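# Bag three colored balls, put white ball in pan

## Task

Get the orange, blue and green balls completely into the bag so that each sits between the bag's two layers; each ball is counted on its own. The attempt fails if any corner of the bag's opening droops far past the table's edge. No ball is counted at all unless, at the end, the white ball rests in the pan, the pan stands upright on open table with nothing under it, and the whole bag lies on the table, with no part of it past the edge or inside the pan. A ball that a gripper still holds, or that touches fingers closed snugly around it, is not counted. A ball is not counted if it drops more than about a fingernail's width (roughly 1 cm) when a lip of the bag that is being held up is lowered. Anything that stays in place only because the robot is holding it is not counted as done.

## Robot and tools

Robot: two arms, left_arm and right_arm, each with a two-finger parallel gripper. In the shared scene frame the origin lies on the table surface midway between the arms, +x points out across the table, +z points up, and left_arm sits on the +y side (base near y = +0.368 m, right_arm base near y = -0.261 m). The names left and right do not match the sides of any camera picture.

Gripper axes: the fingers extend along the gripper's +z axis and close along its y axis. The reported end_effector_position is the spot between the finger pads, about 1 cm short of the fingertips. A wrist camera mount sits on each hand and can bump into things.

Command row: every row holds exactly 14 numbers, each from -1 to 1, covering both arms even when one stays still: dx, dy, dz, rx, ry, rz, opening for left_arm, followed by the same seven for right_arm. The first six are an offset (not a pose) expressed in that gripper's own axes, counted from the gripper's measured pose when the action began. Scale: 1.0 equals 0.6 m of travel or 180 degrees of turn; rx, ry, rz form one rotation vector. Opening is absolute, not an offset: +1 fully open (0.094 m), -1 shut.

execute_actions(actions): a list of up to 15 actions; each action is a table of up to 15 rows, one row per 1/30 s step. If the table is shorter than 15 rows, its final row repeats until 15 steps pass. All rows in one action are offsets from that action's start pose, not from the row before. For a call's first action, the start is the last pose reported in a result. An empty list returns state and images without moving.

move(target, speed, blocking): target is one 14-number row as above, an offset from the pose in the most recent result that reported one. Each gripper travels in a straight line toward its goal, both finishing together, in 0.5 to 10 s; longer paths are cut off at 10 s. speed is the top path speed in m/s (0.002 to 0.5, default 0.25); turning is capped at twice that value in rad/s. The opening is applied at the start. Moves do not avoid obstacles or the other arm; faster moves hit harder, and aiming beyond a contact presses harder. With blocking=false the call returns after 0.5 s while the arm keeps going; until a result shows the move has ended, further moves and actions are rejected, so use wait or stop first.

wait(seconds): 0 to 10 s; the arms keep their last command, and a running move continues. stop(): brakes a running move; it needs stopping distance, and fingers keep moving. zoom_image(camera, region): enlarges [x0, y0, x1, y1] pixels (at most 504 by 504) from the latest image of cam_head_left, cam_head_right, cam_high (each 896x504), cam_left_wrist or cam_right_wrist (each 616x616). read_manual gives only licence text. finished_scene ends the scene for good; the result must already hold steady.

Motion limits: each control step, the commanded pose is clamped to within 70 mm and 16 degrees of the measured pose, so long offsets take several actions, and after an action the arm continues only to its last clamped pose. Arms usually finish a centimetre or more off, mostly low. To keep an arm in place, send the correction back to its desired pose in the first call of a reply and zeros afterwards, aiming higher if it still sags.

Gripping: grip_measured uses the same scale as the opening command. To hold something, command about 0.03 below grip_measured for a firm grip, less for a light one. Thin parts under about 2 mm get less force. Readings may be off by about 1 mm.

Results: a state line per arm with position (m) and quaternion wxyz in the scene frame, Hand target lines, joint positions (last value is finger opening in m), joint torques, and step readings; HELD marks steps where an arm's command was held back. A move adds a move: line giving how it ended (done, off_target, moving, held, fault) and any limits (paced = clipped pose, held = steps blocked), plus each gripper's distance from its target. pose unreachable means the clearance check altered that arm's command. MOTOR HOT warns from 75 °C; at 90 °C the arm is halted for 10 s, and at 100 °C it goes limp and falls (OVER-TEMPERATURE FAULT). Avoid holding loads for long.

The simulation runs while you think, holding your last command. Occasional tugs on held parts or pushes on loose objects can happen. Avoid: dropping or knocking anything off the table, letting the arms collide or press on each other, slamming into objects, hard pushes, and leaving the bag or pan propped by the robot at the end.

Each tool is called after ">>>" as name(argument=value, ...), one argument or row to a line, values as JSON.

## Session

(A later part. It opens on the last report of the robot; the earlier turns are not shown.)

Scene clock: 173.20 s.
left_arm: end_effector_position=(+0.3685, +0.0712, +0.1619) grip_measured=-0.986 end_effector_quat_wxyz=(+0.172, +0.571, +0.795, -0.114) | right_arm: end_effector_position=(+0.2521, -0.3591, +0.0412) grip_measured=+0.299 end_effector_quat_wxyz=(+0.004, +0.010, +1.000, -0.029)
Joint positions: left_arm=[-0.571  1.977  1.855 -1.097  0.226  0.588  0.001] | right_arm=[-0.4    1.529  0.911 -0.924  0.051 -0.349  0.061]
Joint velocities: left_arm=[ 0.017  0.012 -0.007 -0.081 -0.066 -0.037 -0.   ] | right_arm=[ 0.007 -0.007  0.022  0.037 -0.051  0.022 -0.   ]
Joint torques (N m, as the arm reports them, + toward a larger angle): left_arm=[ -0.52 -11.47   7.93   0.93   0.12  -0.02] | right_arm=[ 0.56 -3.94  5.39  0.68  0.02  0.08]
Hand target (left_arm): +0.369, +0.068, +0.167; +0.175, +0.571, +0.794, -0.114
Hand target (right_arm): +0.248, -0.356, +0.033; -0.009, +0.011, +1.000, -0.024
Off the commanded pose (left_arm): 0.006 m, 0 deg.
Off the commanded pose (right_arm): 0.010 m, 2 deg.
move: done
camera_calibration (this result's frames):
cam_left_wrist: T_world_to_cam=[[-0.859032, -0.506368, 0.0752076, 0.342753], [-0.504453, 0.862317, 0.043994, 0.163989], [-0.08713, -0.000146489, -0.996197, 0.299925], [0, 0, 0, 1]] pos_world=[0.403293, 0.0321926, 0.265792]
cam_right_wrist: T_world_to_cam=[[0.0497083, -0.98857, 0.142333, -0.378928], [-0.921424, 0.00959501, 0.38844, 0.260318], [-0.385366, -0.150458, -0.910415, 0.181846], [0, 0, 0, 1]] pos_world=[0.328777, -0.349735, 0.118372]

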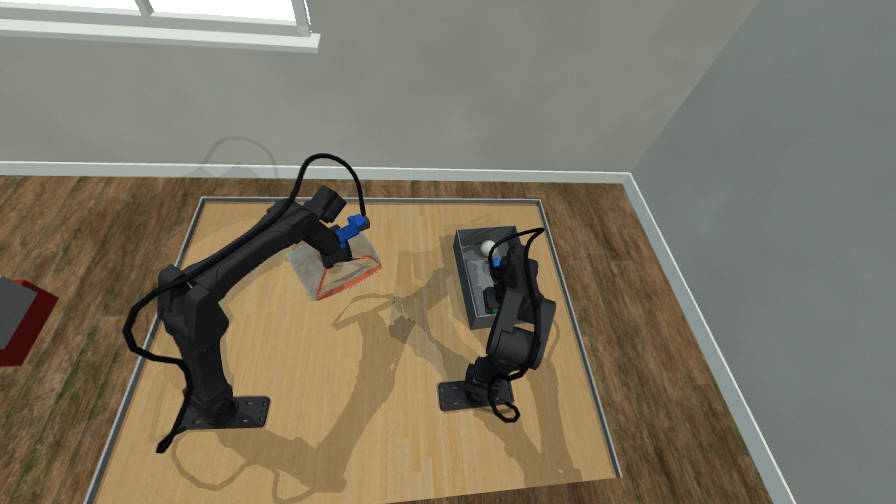

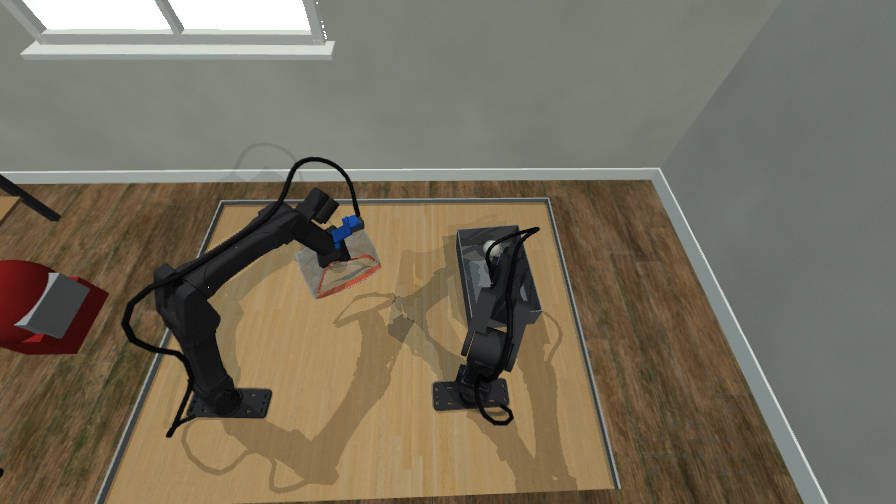

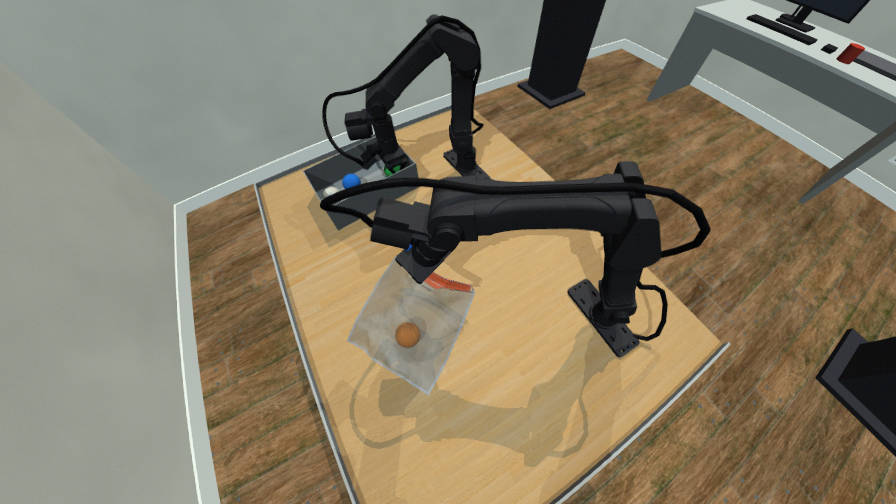

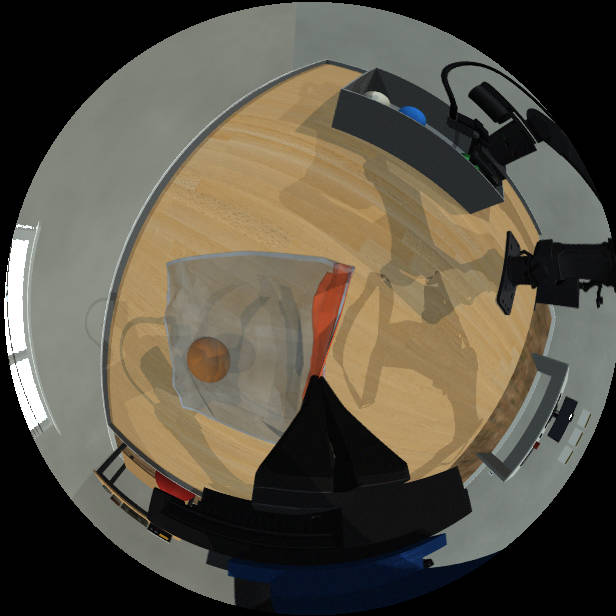

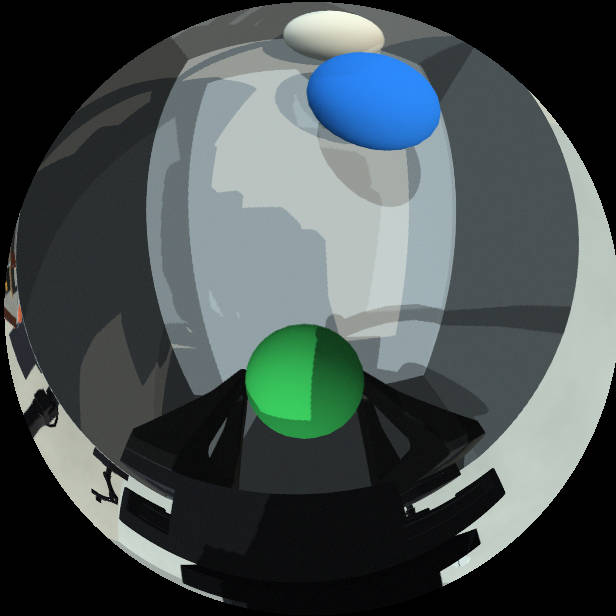

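>>> move(
  target=[-0.004,0,-0.004,0,0,0,-1, 0,0,0.022,0,0,0,0.3],
  speed=0.05,
)

>>> move(
  target=[-0.004,0,-0.004,0,0,0,-1, 0,0,0,0,0,0,-0.115],
  speed=0.05,
)

>>> move(
  target=[-0.004,0,-0.004,0,0,0,-1, 0,0,-0.27,0,0,0,-0.115],
  speed=0.2,
)

Scene clock: 174.33 s.
left_arm: end_effector_position=(+0.3683, +0.0713, +0.1618) grip_measured=-0.986 end_effector_quat_wxyz=(+0.172, +0.571, +0.795, -0.114) | right_arm: end_effector_position=(+0.2547, -0.3602, +0.0363) grip_measured=+0.299 end_effector_quat_wxyz=(+0.014, +0.010, +0.999, -0.032)
Joint positions: left_arm=[-0.571  1.977  1.855 -1.098  0.226  0.588  0.001] | right_arm=[-0.4    1.529  0.889 -0.883  0.051 -0.349  0.061]
Joint velocities: left_arm=[-0.002  0.012  0.002  0.007 -0.051 -0.022 -0.001] | right_arm=[-0.012 -0.007 -0.002  0.037  0.022 -0.037  0.   ]
Joint torques (N m, as the arm reports them, + toward a larger angle): left_arm=[ -0.28 -11.66   7.25   0.97   0.14  -0.02] | right_arm=[-0.13 -3.65  5.63  0.78  0.01 -0.01]
Hand target (left_arm): +0.369, +0.070, +0.165; +0.173, +0.571, +0.795, -0.114
Hand target (right_arm): +0.252, -0.360, +0.028; +0.004, +0.010, +1.000, -0.029
Off the commanded pose (left_arm): 0.004 m, 0 deg.
Off the commanded pose (right_arm): 0.009 m, 1 deg.
move: done
camera_calibration (this result's frames):
cam_left_wrist: T_world_to_cam=[[-0.858961, -0.506418, 0.0756743, 0.342555], [-0.504412, 0.862288, 0.0450357, 0.163573], [-0.08806, 0.000512946, -0.996115, 0.300093], [0, 0, 0, 1]] pos_world=[0.403176, 0.0322756, 0.265638]
cam_right_wrist: T_world_to_cam=[[0.0470012, -0.987523, 0.150297, -0.3786], [-0.928452, 0.0123128, 0.371248, 0.268064], [-0.368467, -0.156993, -0.916289, 0.171816], [0, 0, 0, 1]] pos_world=[0.329988, -0.350203, 0.114818]

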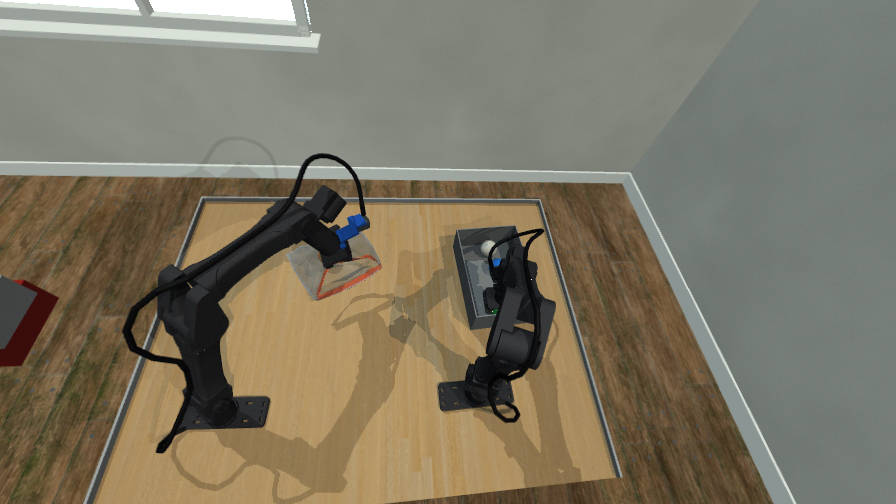

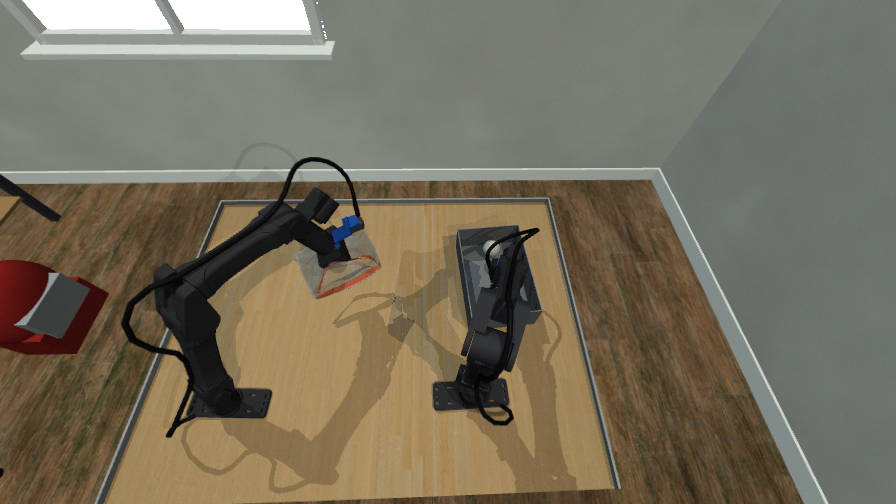

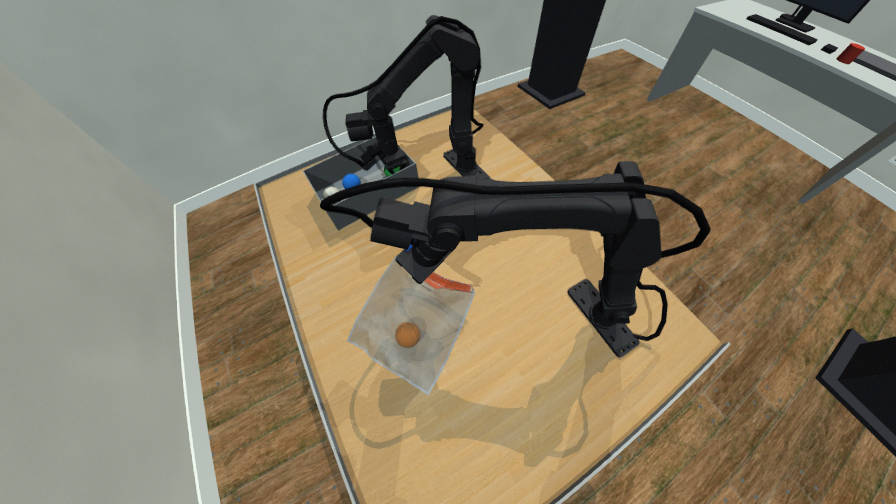

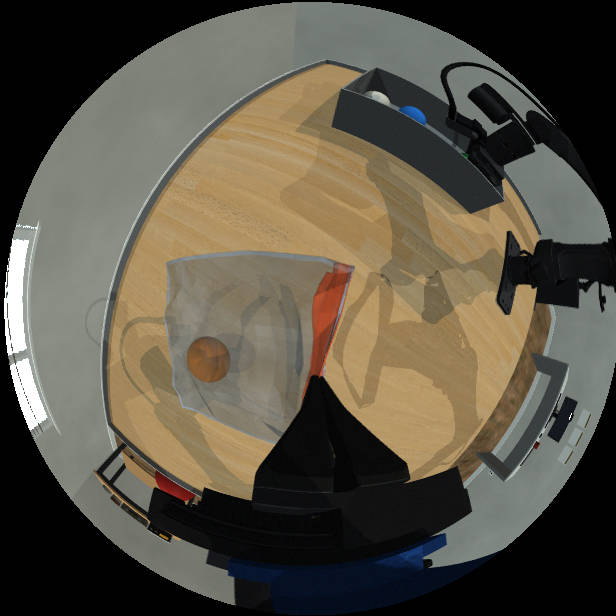

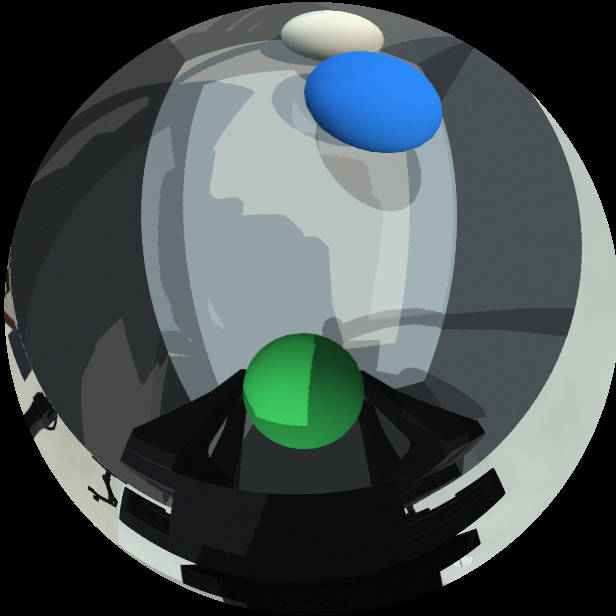

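Scene clock: 175.03 s.
left_arm: end_effector_position=(+0.3683, +0.0713, +0.1618) grip_measured=-0.986 end_effector_quat_wxyz=(+0.172, +0.571, +0.795, -0.114) | right_arm: end_effector_position=(+0.2547, -0.3602, +0.0363) grip_measured=-0.075 end_effector_quat_wxyz=(+0.014, +0.010, +0.999, -0.032)
Joint positions: left_arm=[-0.571  1.977  1.855 -1.098  0.226  0.588  0.001] | right_arm=[-0.4    1.529  0.889 -0.883  0.051 -0.349  0.043]
Joint velocities: left_arm=[ 0.002 -0.012 -0.002 -0.037  0.051 -0.081  0.001] | right_arm=[-0.012 -0.012  0.017  0.081  0.022 -0.007  0.   ]
Joint torques (N m, as the arm reports them, + toward a larger angle): left_arm=[ -0.26 -11.59   7.35   0.94   0.12  -0.02] | right_arm=[ 0.05 -5.41  6.88  0.66  0.03  0.01]
Hand target (left_arm): +0.369, +0.070, +0.165; +0.172, +0.571, +0.795, -0.114
Hand target (right_arm): +0.255, -0.360, +0.036; +0.014, +0.010, +0.999, -0.032
Off the commanded pose (left_arm): 0.003 m, 0 deg.
Off the commanded pose (right_arm): 0.000 m, 0 deg.
move: done
camera_calibration (this result's frames):
cam_left_wrist: T_world_to_cam=[[-0.858961, -0.506418, 0.0756743, 0.342555], [-0.504412, 0.862288, 0.0450357, 0.163573], [-0.08806, 0.000512946, -0.996115, 0.300093], [0, 0, 0, 1]] pos_world=[0.403176, 0.0322756, 0.265638]
cam_right_wrist: T_world_to_cam=[[0.0470012, -0.987523, 0.150297, -0.3786], [-0.928452, 0.0123128, 0.371248, 0.268064], [-0.368467, -0.156993, -0.916289, 0.171816], [0, 0, 0, 1]] pos_world=[0.329988, -0.350203, 0.114818]

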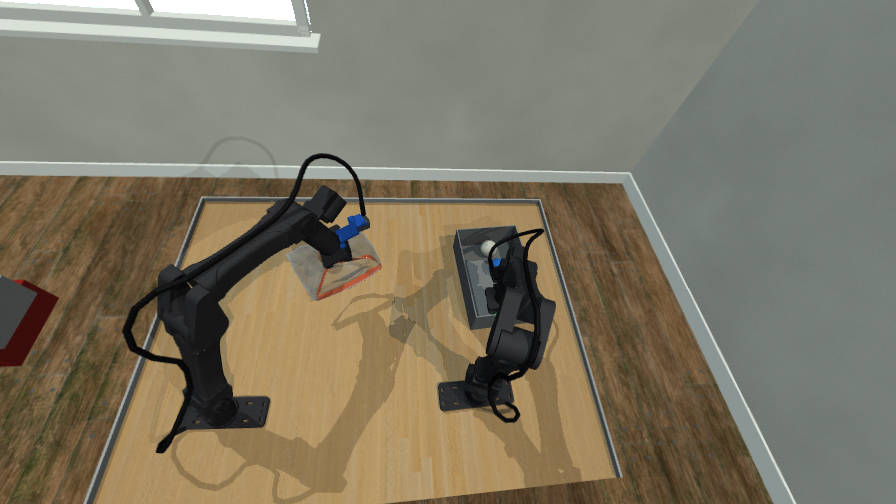

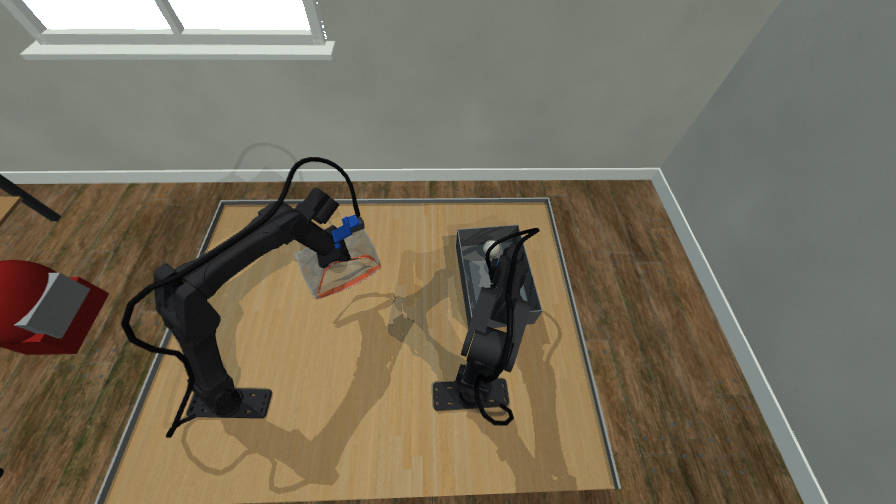

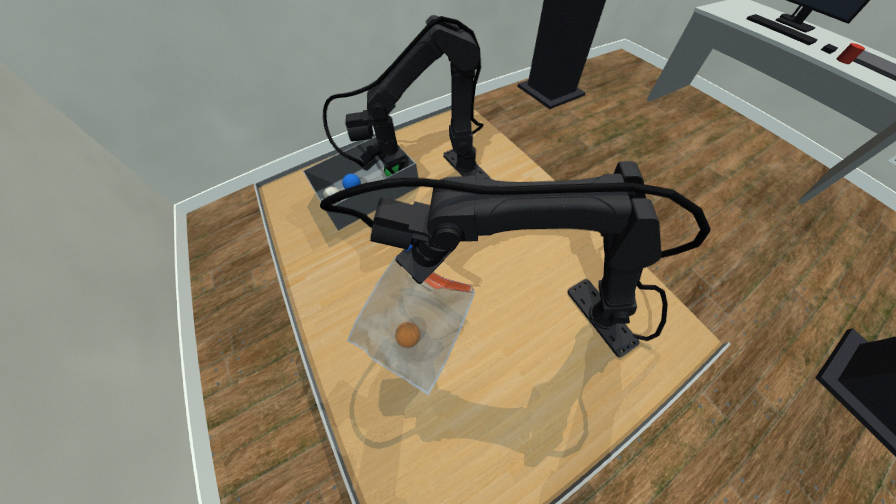

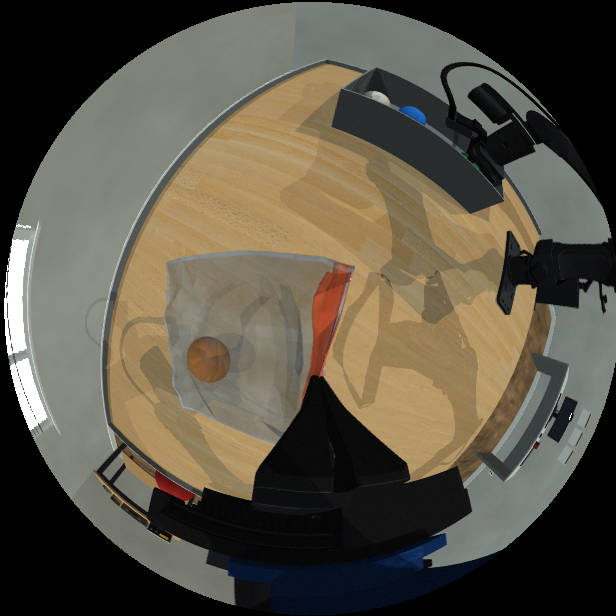

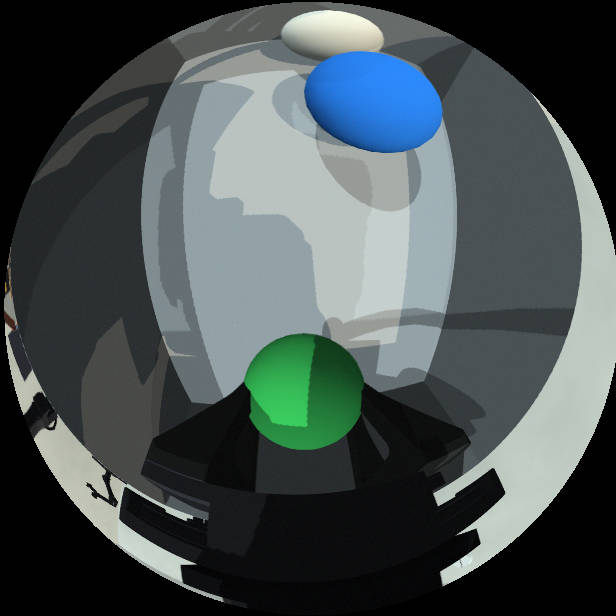

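Scene clock: 176.53 s.
left_arm: end_effector_position=(+0.3683, +0.0713, +0.1618) grip_measured=-0.986 end_effector_quat_wxyz=(+0.172, +0.571, +0.795, -0.114) | right_arm: end_effector_position=(+0.2500, -0.3536, +0.1945) grip_measured=-0.075 end_effector_quat_wxyz=(+0.015, +0.009, +0.999, -0.032)
Joint positions: left_arm=[-0.571  1.977  1.855 -1.098  0.226  0.588  0.001] | right_arm=[-0.382  1.454  1.46  -1.527  0.051 -0.335  0.043]
Joint velocities: left_arm=[-0.007 -0.012  0.007  0.081 -0.007 -0.022 -0.   ] | right_arm=[ 0.007 -0.002  0.012 -0.051 -0.066 -0.007 -0.001]
Joint torques (N m, as the arm reports them, + toward a larger angle): left_arm=[ -0.15 -11.5    7.29   0.94   0.13   0.  ] | right_arm=[ 0.79 -5.03  8.65  0.55  0.03  0.1 ]
Hand target (left_arm): +0.369, +0.070, +0.165; +0.172, +0.571, +0.795, -0.114
Hand target (right_arm): +0.249, -0.351, +0.198; +0.014, +0.010, +0.999, -0.032
Off the commanded pose (left_arm): 0.003 m, 0 deg.
Off the commanded pose (right_arm): 0.005 m, 0 deg.
move: done
camera_calibration (this result's frames):
cam_left_wrist: T_world_to_cam=[[-0.858961, -0.506418, 0.0756743, 0.342555], [-0.504412, 0.862288, 0.0450357, 0.163573], [-0.08806, 0.000512946, -0.996115, 0.300093], [0, 0, 0, 1]] pos_world=[0.403176, 0.0322756, 0.265638]
cam_right_wrist: T_world_to_cam=[[0.0495294, -0.987296, 0.150977, -0.396338], [-0.929767, 0.00963428, 0.368022, 0.204788], [-0.364801, -0.158601, -0.917478, 0.314842], [0, 0, 0, 1]] pos_world=[0.32489, -0.343342, 0.273332]

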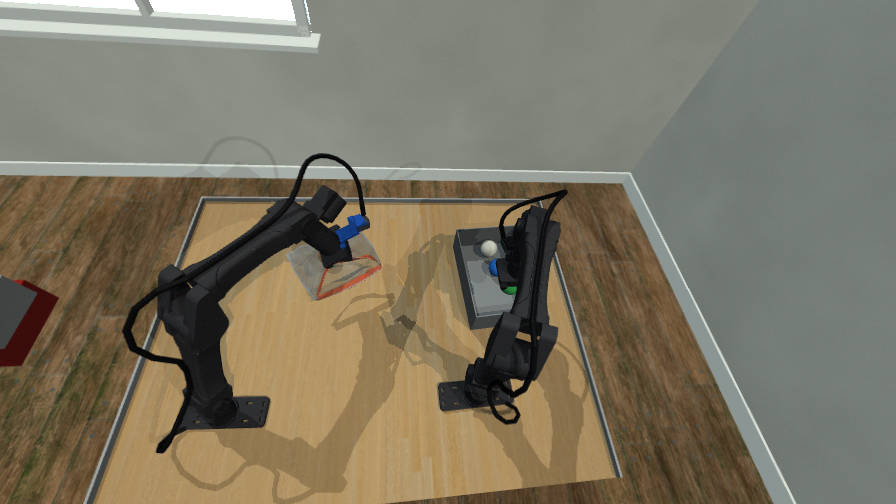

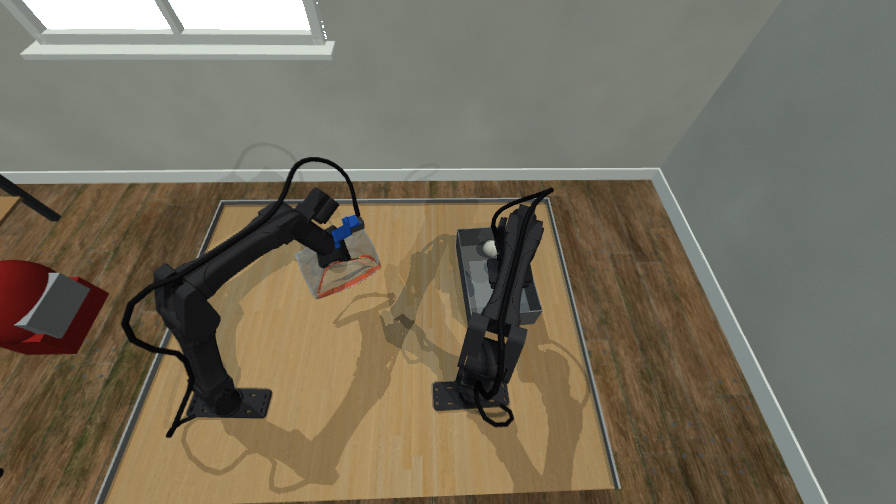

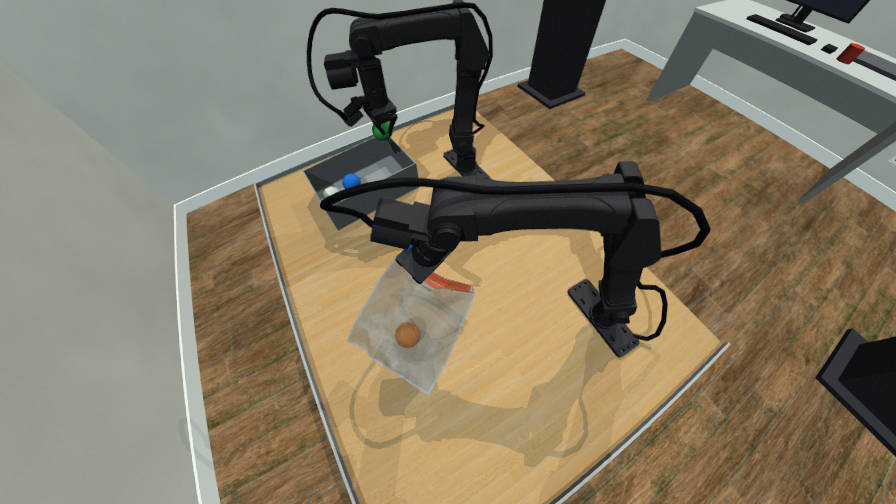

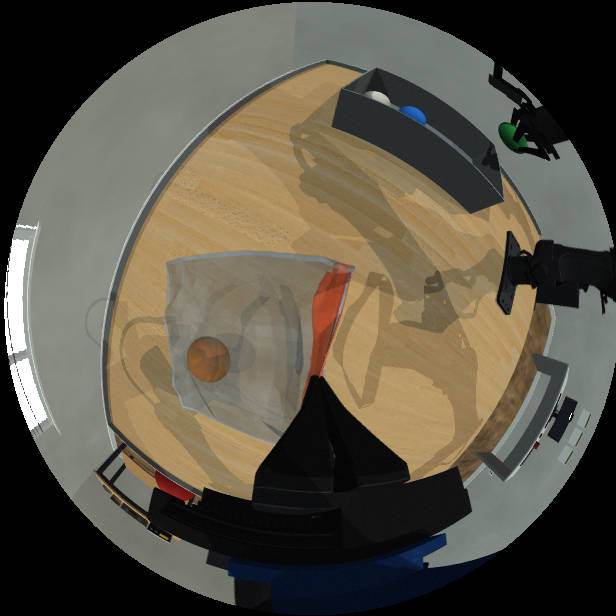

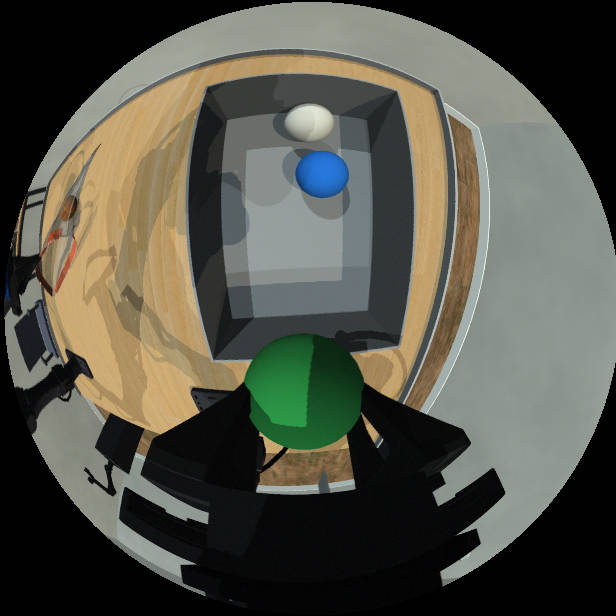

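>>> move(
  target=[-0.004,0,-0.004,0,0,0,-1, -0.083,0.5,0.02,-0.32,-0.237,0.274,-0.105],
  speed=0.3,
)

Scene clock: 180.47 s.
left_arm: end_effector_position=(+0.3683, +0.0713, +0.1618) grip_measured=-0.986 end_effector_quat_wxyz=(+0.172, +0.571, +0.795, -0.114) | right_arm: end_effector_position=(+0.3041, -0.0544, +0.1828) grip_measured=-0.075 end_effector_quat_wxyz=(+0.356, +0.386, +0.715, +0.461)
Joint positions: left_arm=[-0.571  1.977  1.855 -1.098  0.226  0.588  0.001] | right_arm=[0.787 1.028 0.463 0.212 0.376 1.542 0.043]
Joint velocities: left_arm=[ 0.002  0.007 -0.007 -0.051 -0.066  0.037 -0.001] | right_arm=[-0.002  0.012 -0.002  0.037 -0.037 -0.066 -0.001]
Joint torques (N m, as the arm reports them, + toward a larger angle): left_arm=[ -0.15 -11.61   7.32   0.98   0.11  -0.01] | right_arm=[ 0.83 -0.83  7.54  2.04  0.17  0.05]
Hand target (left_arm): +0.369, +0.070, +0.165; +0.172, +0.571, +0.795, -0.114
Hand target (right_arm): +0.303, -0.054, +0.172; +0.354, +0.388, +0.722, +0.451
Off the commanded pose (left_arm): 0.003 m, 0 deg.
Off the commanded pose (right_arm): 0.018 m, 4 deg.
move: off_target (right_arm)
camera_calibration (this result's frames):
cam_left_wrist: T_world_to_cam=[[-0.858961, -0.506418, 0.0756743, 0.342555], [-0.504412, 0.862288, 0.0450357, 0.163573], [-0.08806, 0.000512946, -0.996115, 0.300093], [0, 0, 0, 1]] pos_world=[0.403176, 0.0322756, 0.265638]
cam_right_wrist: T_world_to_cam=[[-0.263374, -0.370323, -0.890783, 0.217261], [-0.76158, 0.6466, -0.0436365, 0.31532], [0.59214, 0.66691, -0.452328, 0.0401293], [0, 0, 0, 1]] pos_world=[0.2736, -0.150192, 0.225443]

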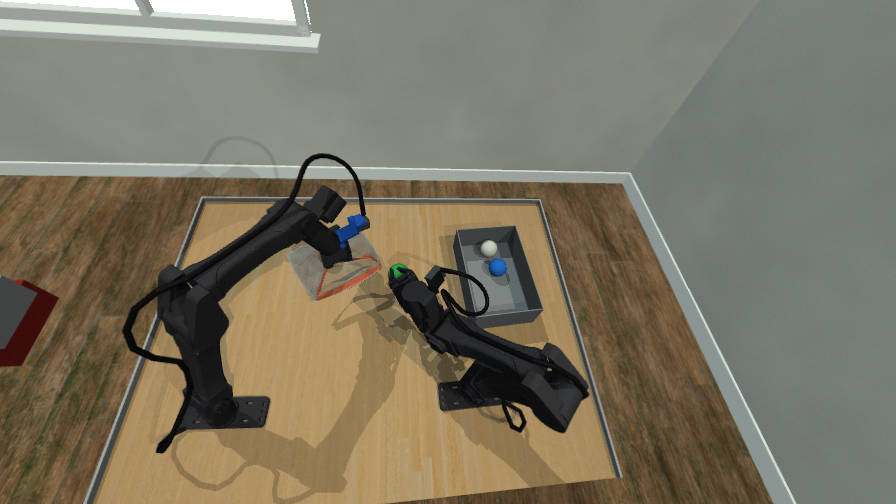

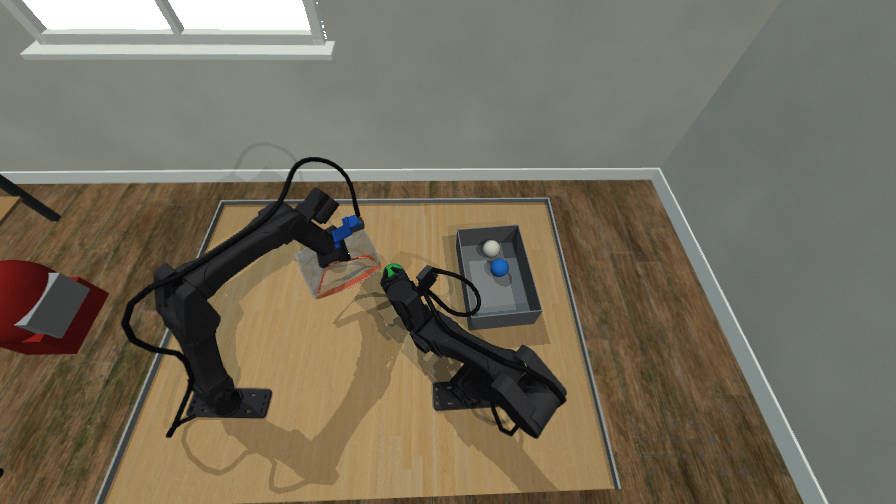

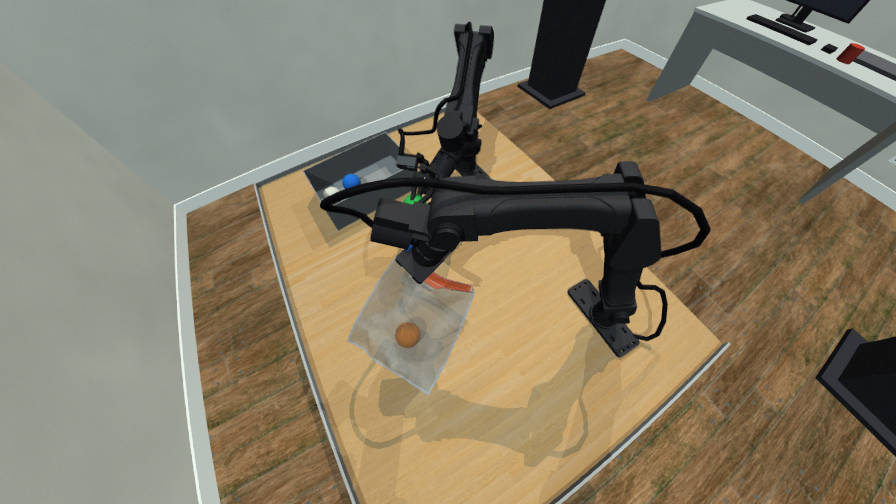

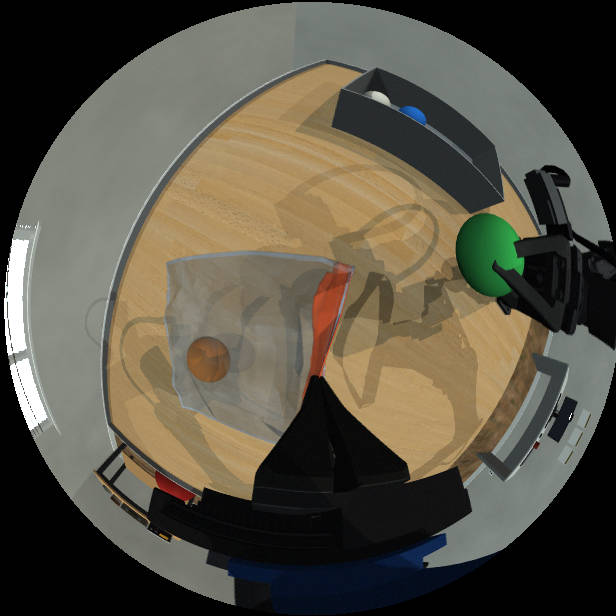

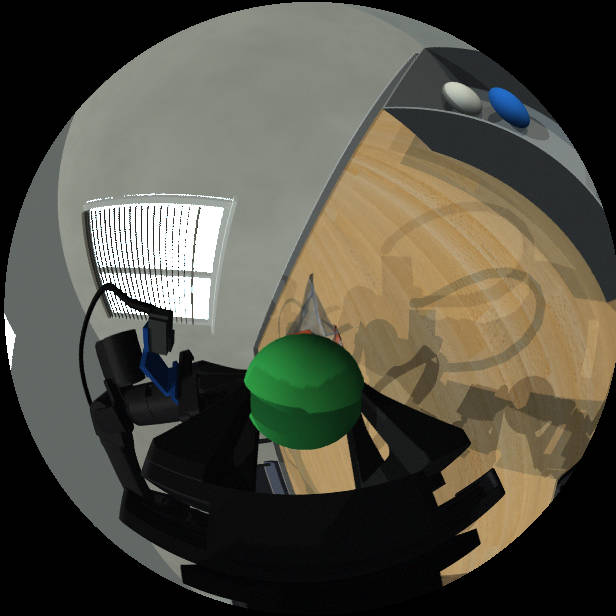

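>>> move(
  target=[0.02,0,0.03,0,0,0,-1, 0.127,-0.09,0.15,0,0,0,-0.105],
  speed=0.12,
)

Scene clock: 182.50 s.
left_arm: end_effector_position=(+0.3651, +0.0736, +0.1358) grip_measured=-0.986 end_effector_quat_wxyz=(+0.160, +0.571, +0.797, -0.113) | right_arm: end_effector_position=(+0.3332, +0.0277, +0.0889) grip_measured=-0.075 end_effector_quat_wxyz=(+0.354, +0.385, +0.717, +0.461)
Joint positions: left_arm=[-0.571  1.977  1.76  -1.027  0.226  0.589  0.001] | right_arm=[0.913 1.725 0.525 0.822 0.49  1.593 0.043]
Joint velocities: left_arm=[-0.007 -0.017  0.007 -0.066  0.037 -0.051  0.001] | right_arm=[-0.002 -0.007 -0.017 -0.007  0.007  0.007 -0.   ]
Joint torques (N m, as the arm reports them, + toward a larger angle): left_arm=[  0.6  -13.71   5.05   1.3    0.2    0.08] | right_arm=[ 0.72 -5.14  8.02  2.04  0.21  0.05]
Hand target (left_arm): +0.368, +0.075, +0.141; +0.172, +0.571, +0.795, -0.113
Hand target (right_arm): +0.335, +0.033, +0.089; +0.355, +0.386, +0.715, +0.462
Off the commanded pose (left_arm): 0.005 m, 1 deg.
Off the commanded pose (right_arm): 0.006 m, 0 deg.
move: done
camera_calibration (this result's frames):
cam_left_wrist: T_world_to_cam=[[-0.857926, -0.506663, 0.0851758, 0.341268], [-0.502411, 0.862017, 0.0671576, 0.157451], [-0.107449, 0.014823, -0.9941, 0.2797], [0, 0, 0, 1]] pos_world=[0.401941, 0.0330366, 0.238408]
cam_right_wrist: T_world_to_cam=[[-0.266152, -0.372568, -0.88902, 0.172545], [-0.764304, 0.643559, -0.0408861, 0.281079], [0.587369, 0.668599, -0.45604, -0.0724051], [0, 0, 0, 1]] pos_world=[0.303281, -0.0681957, 0.131869]

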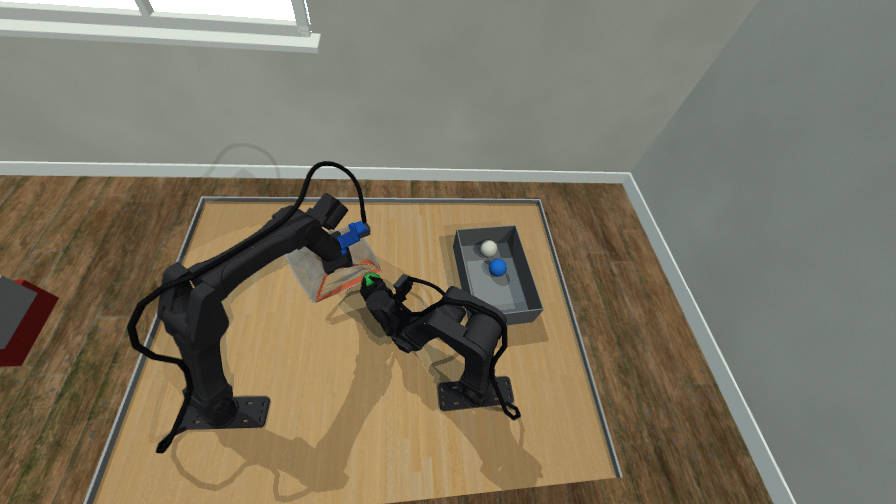

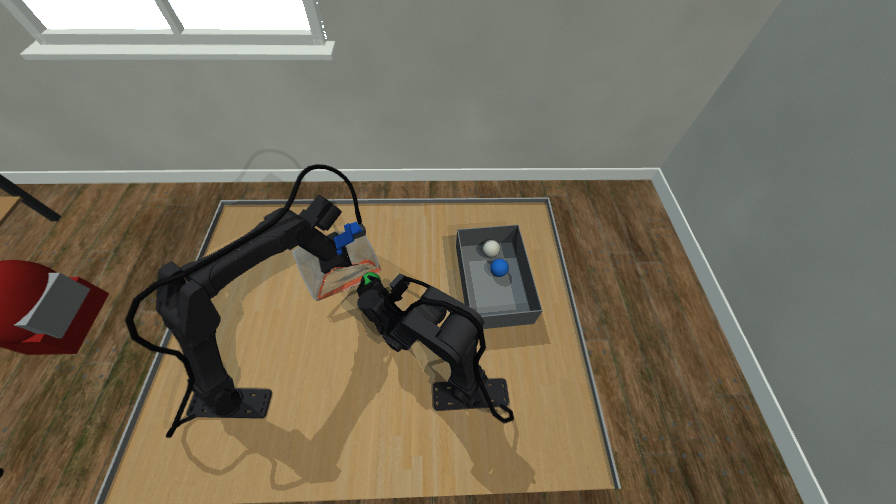

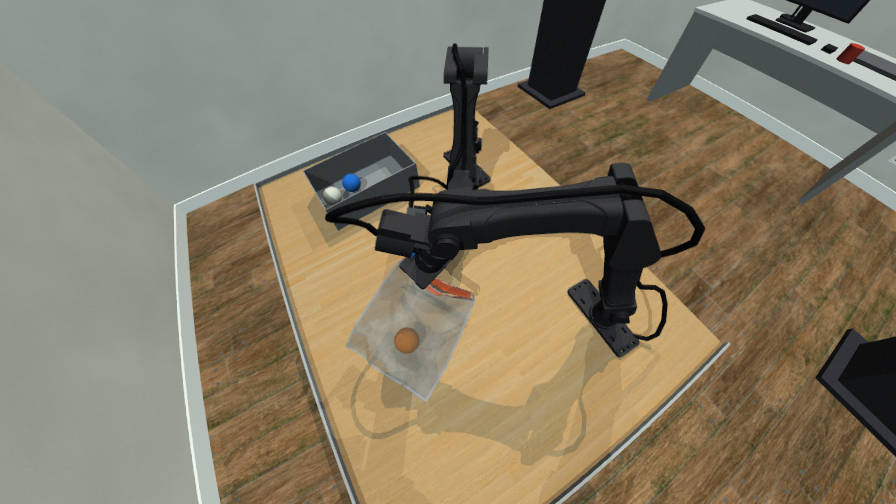

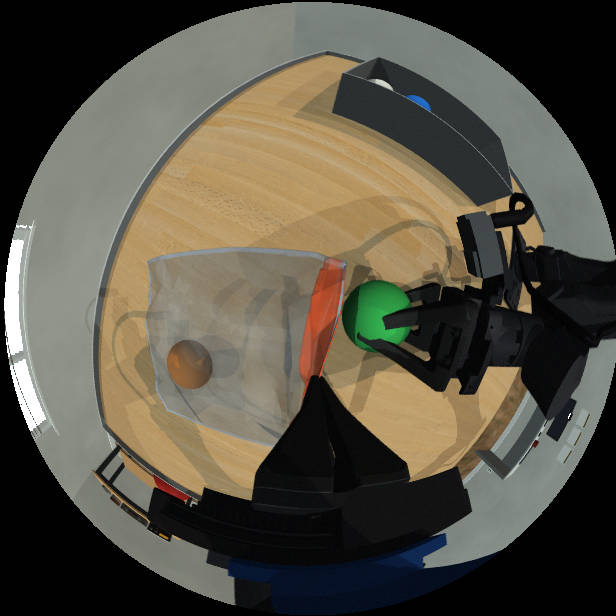

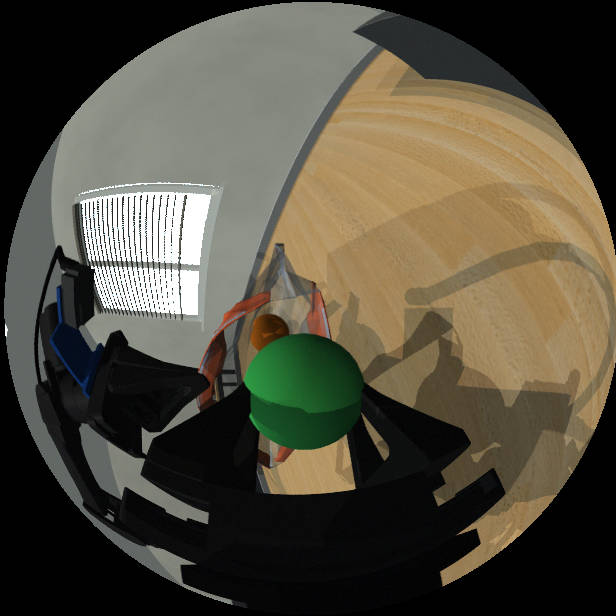

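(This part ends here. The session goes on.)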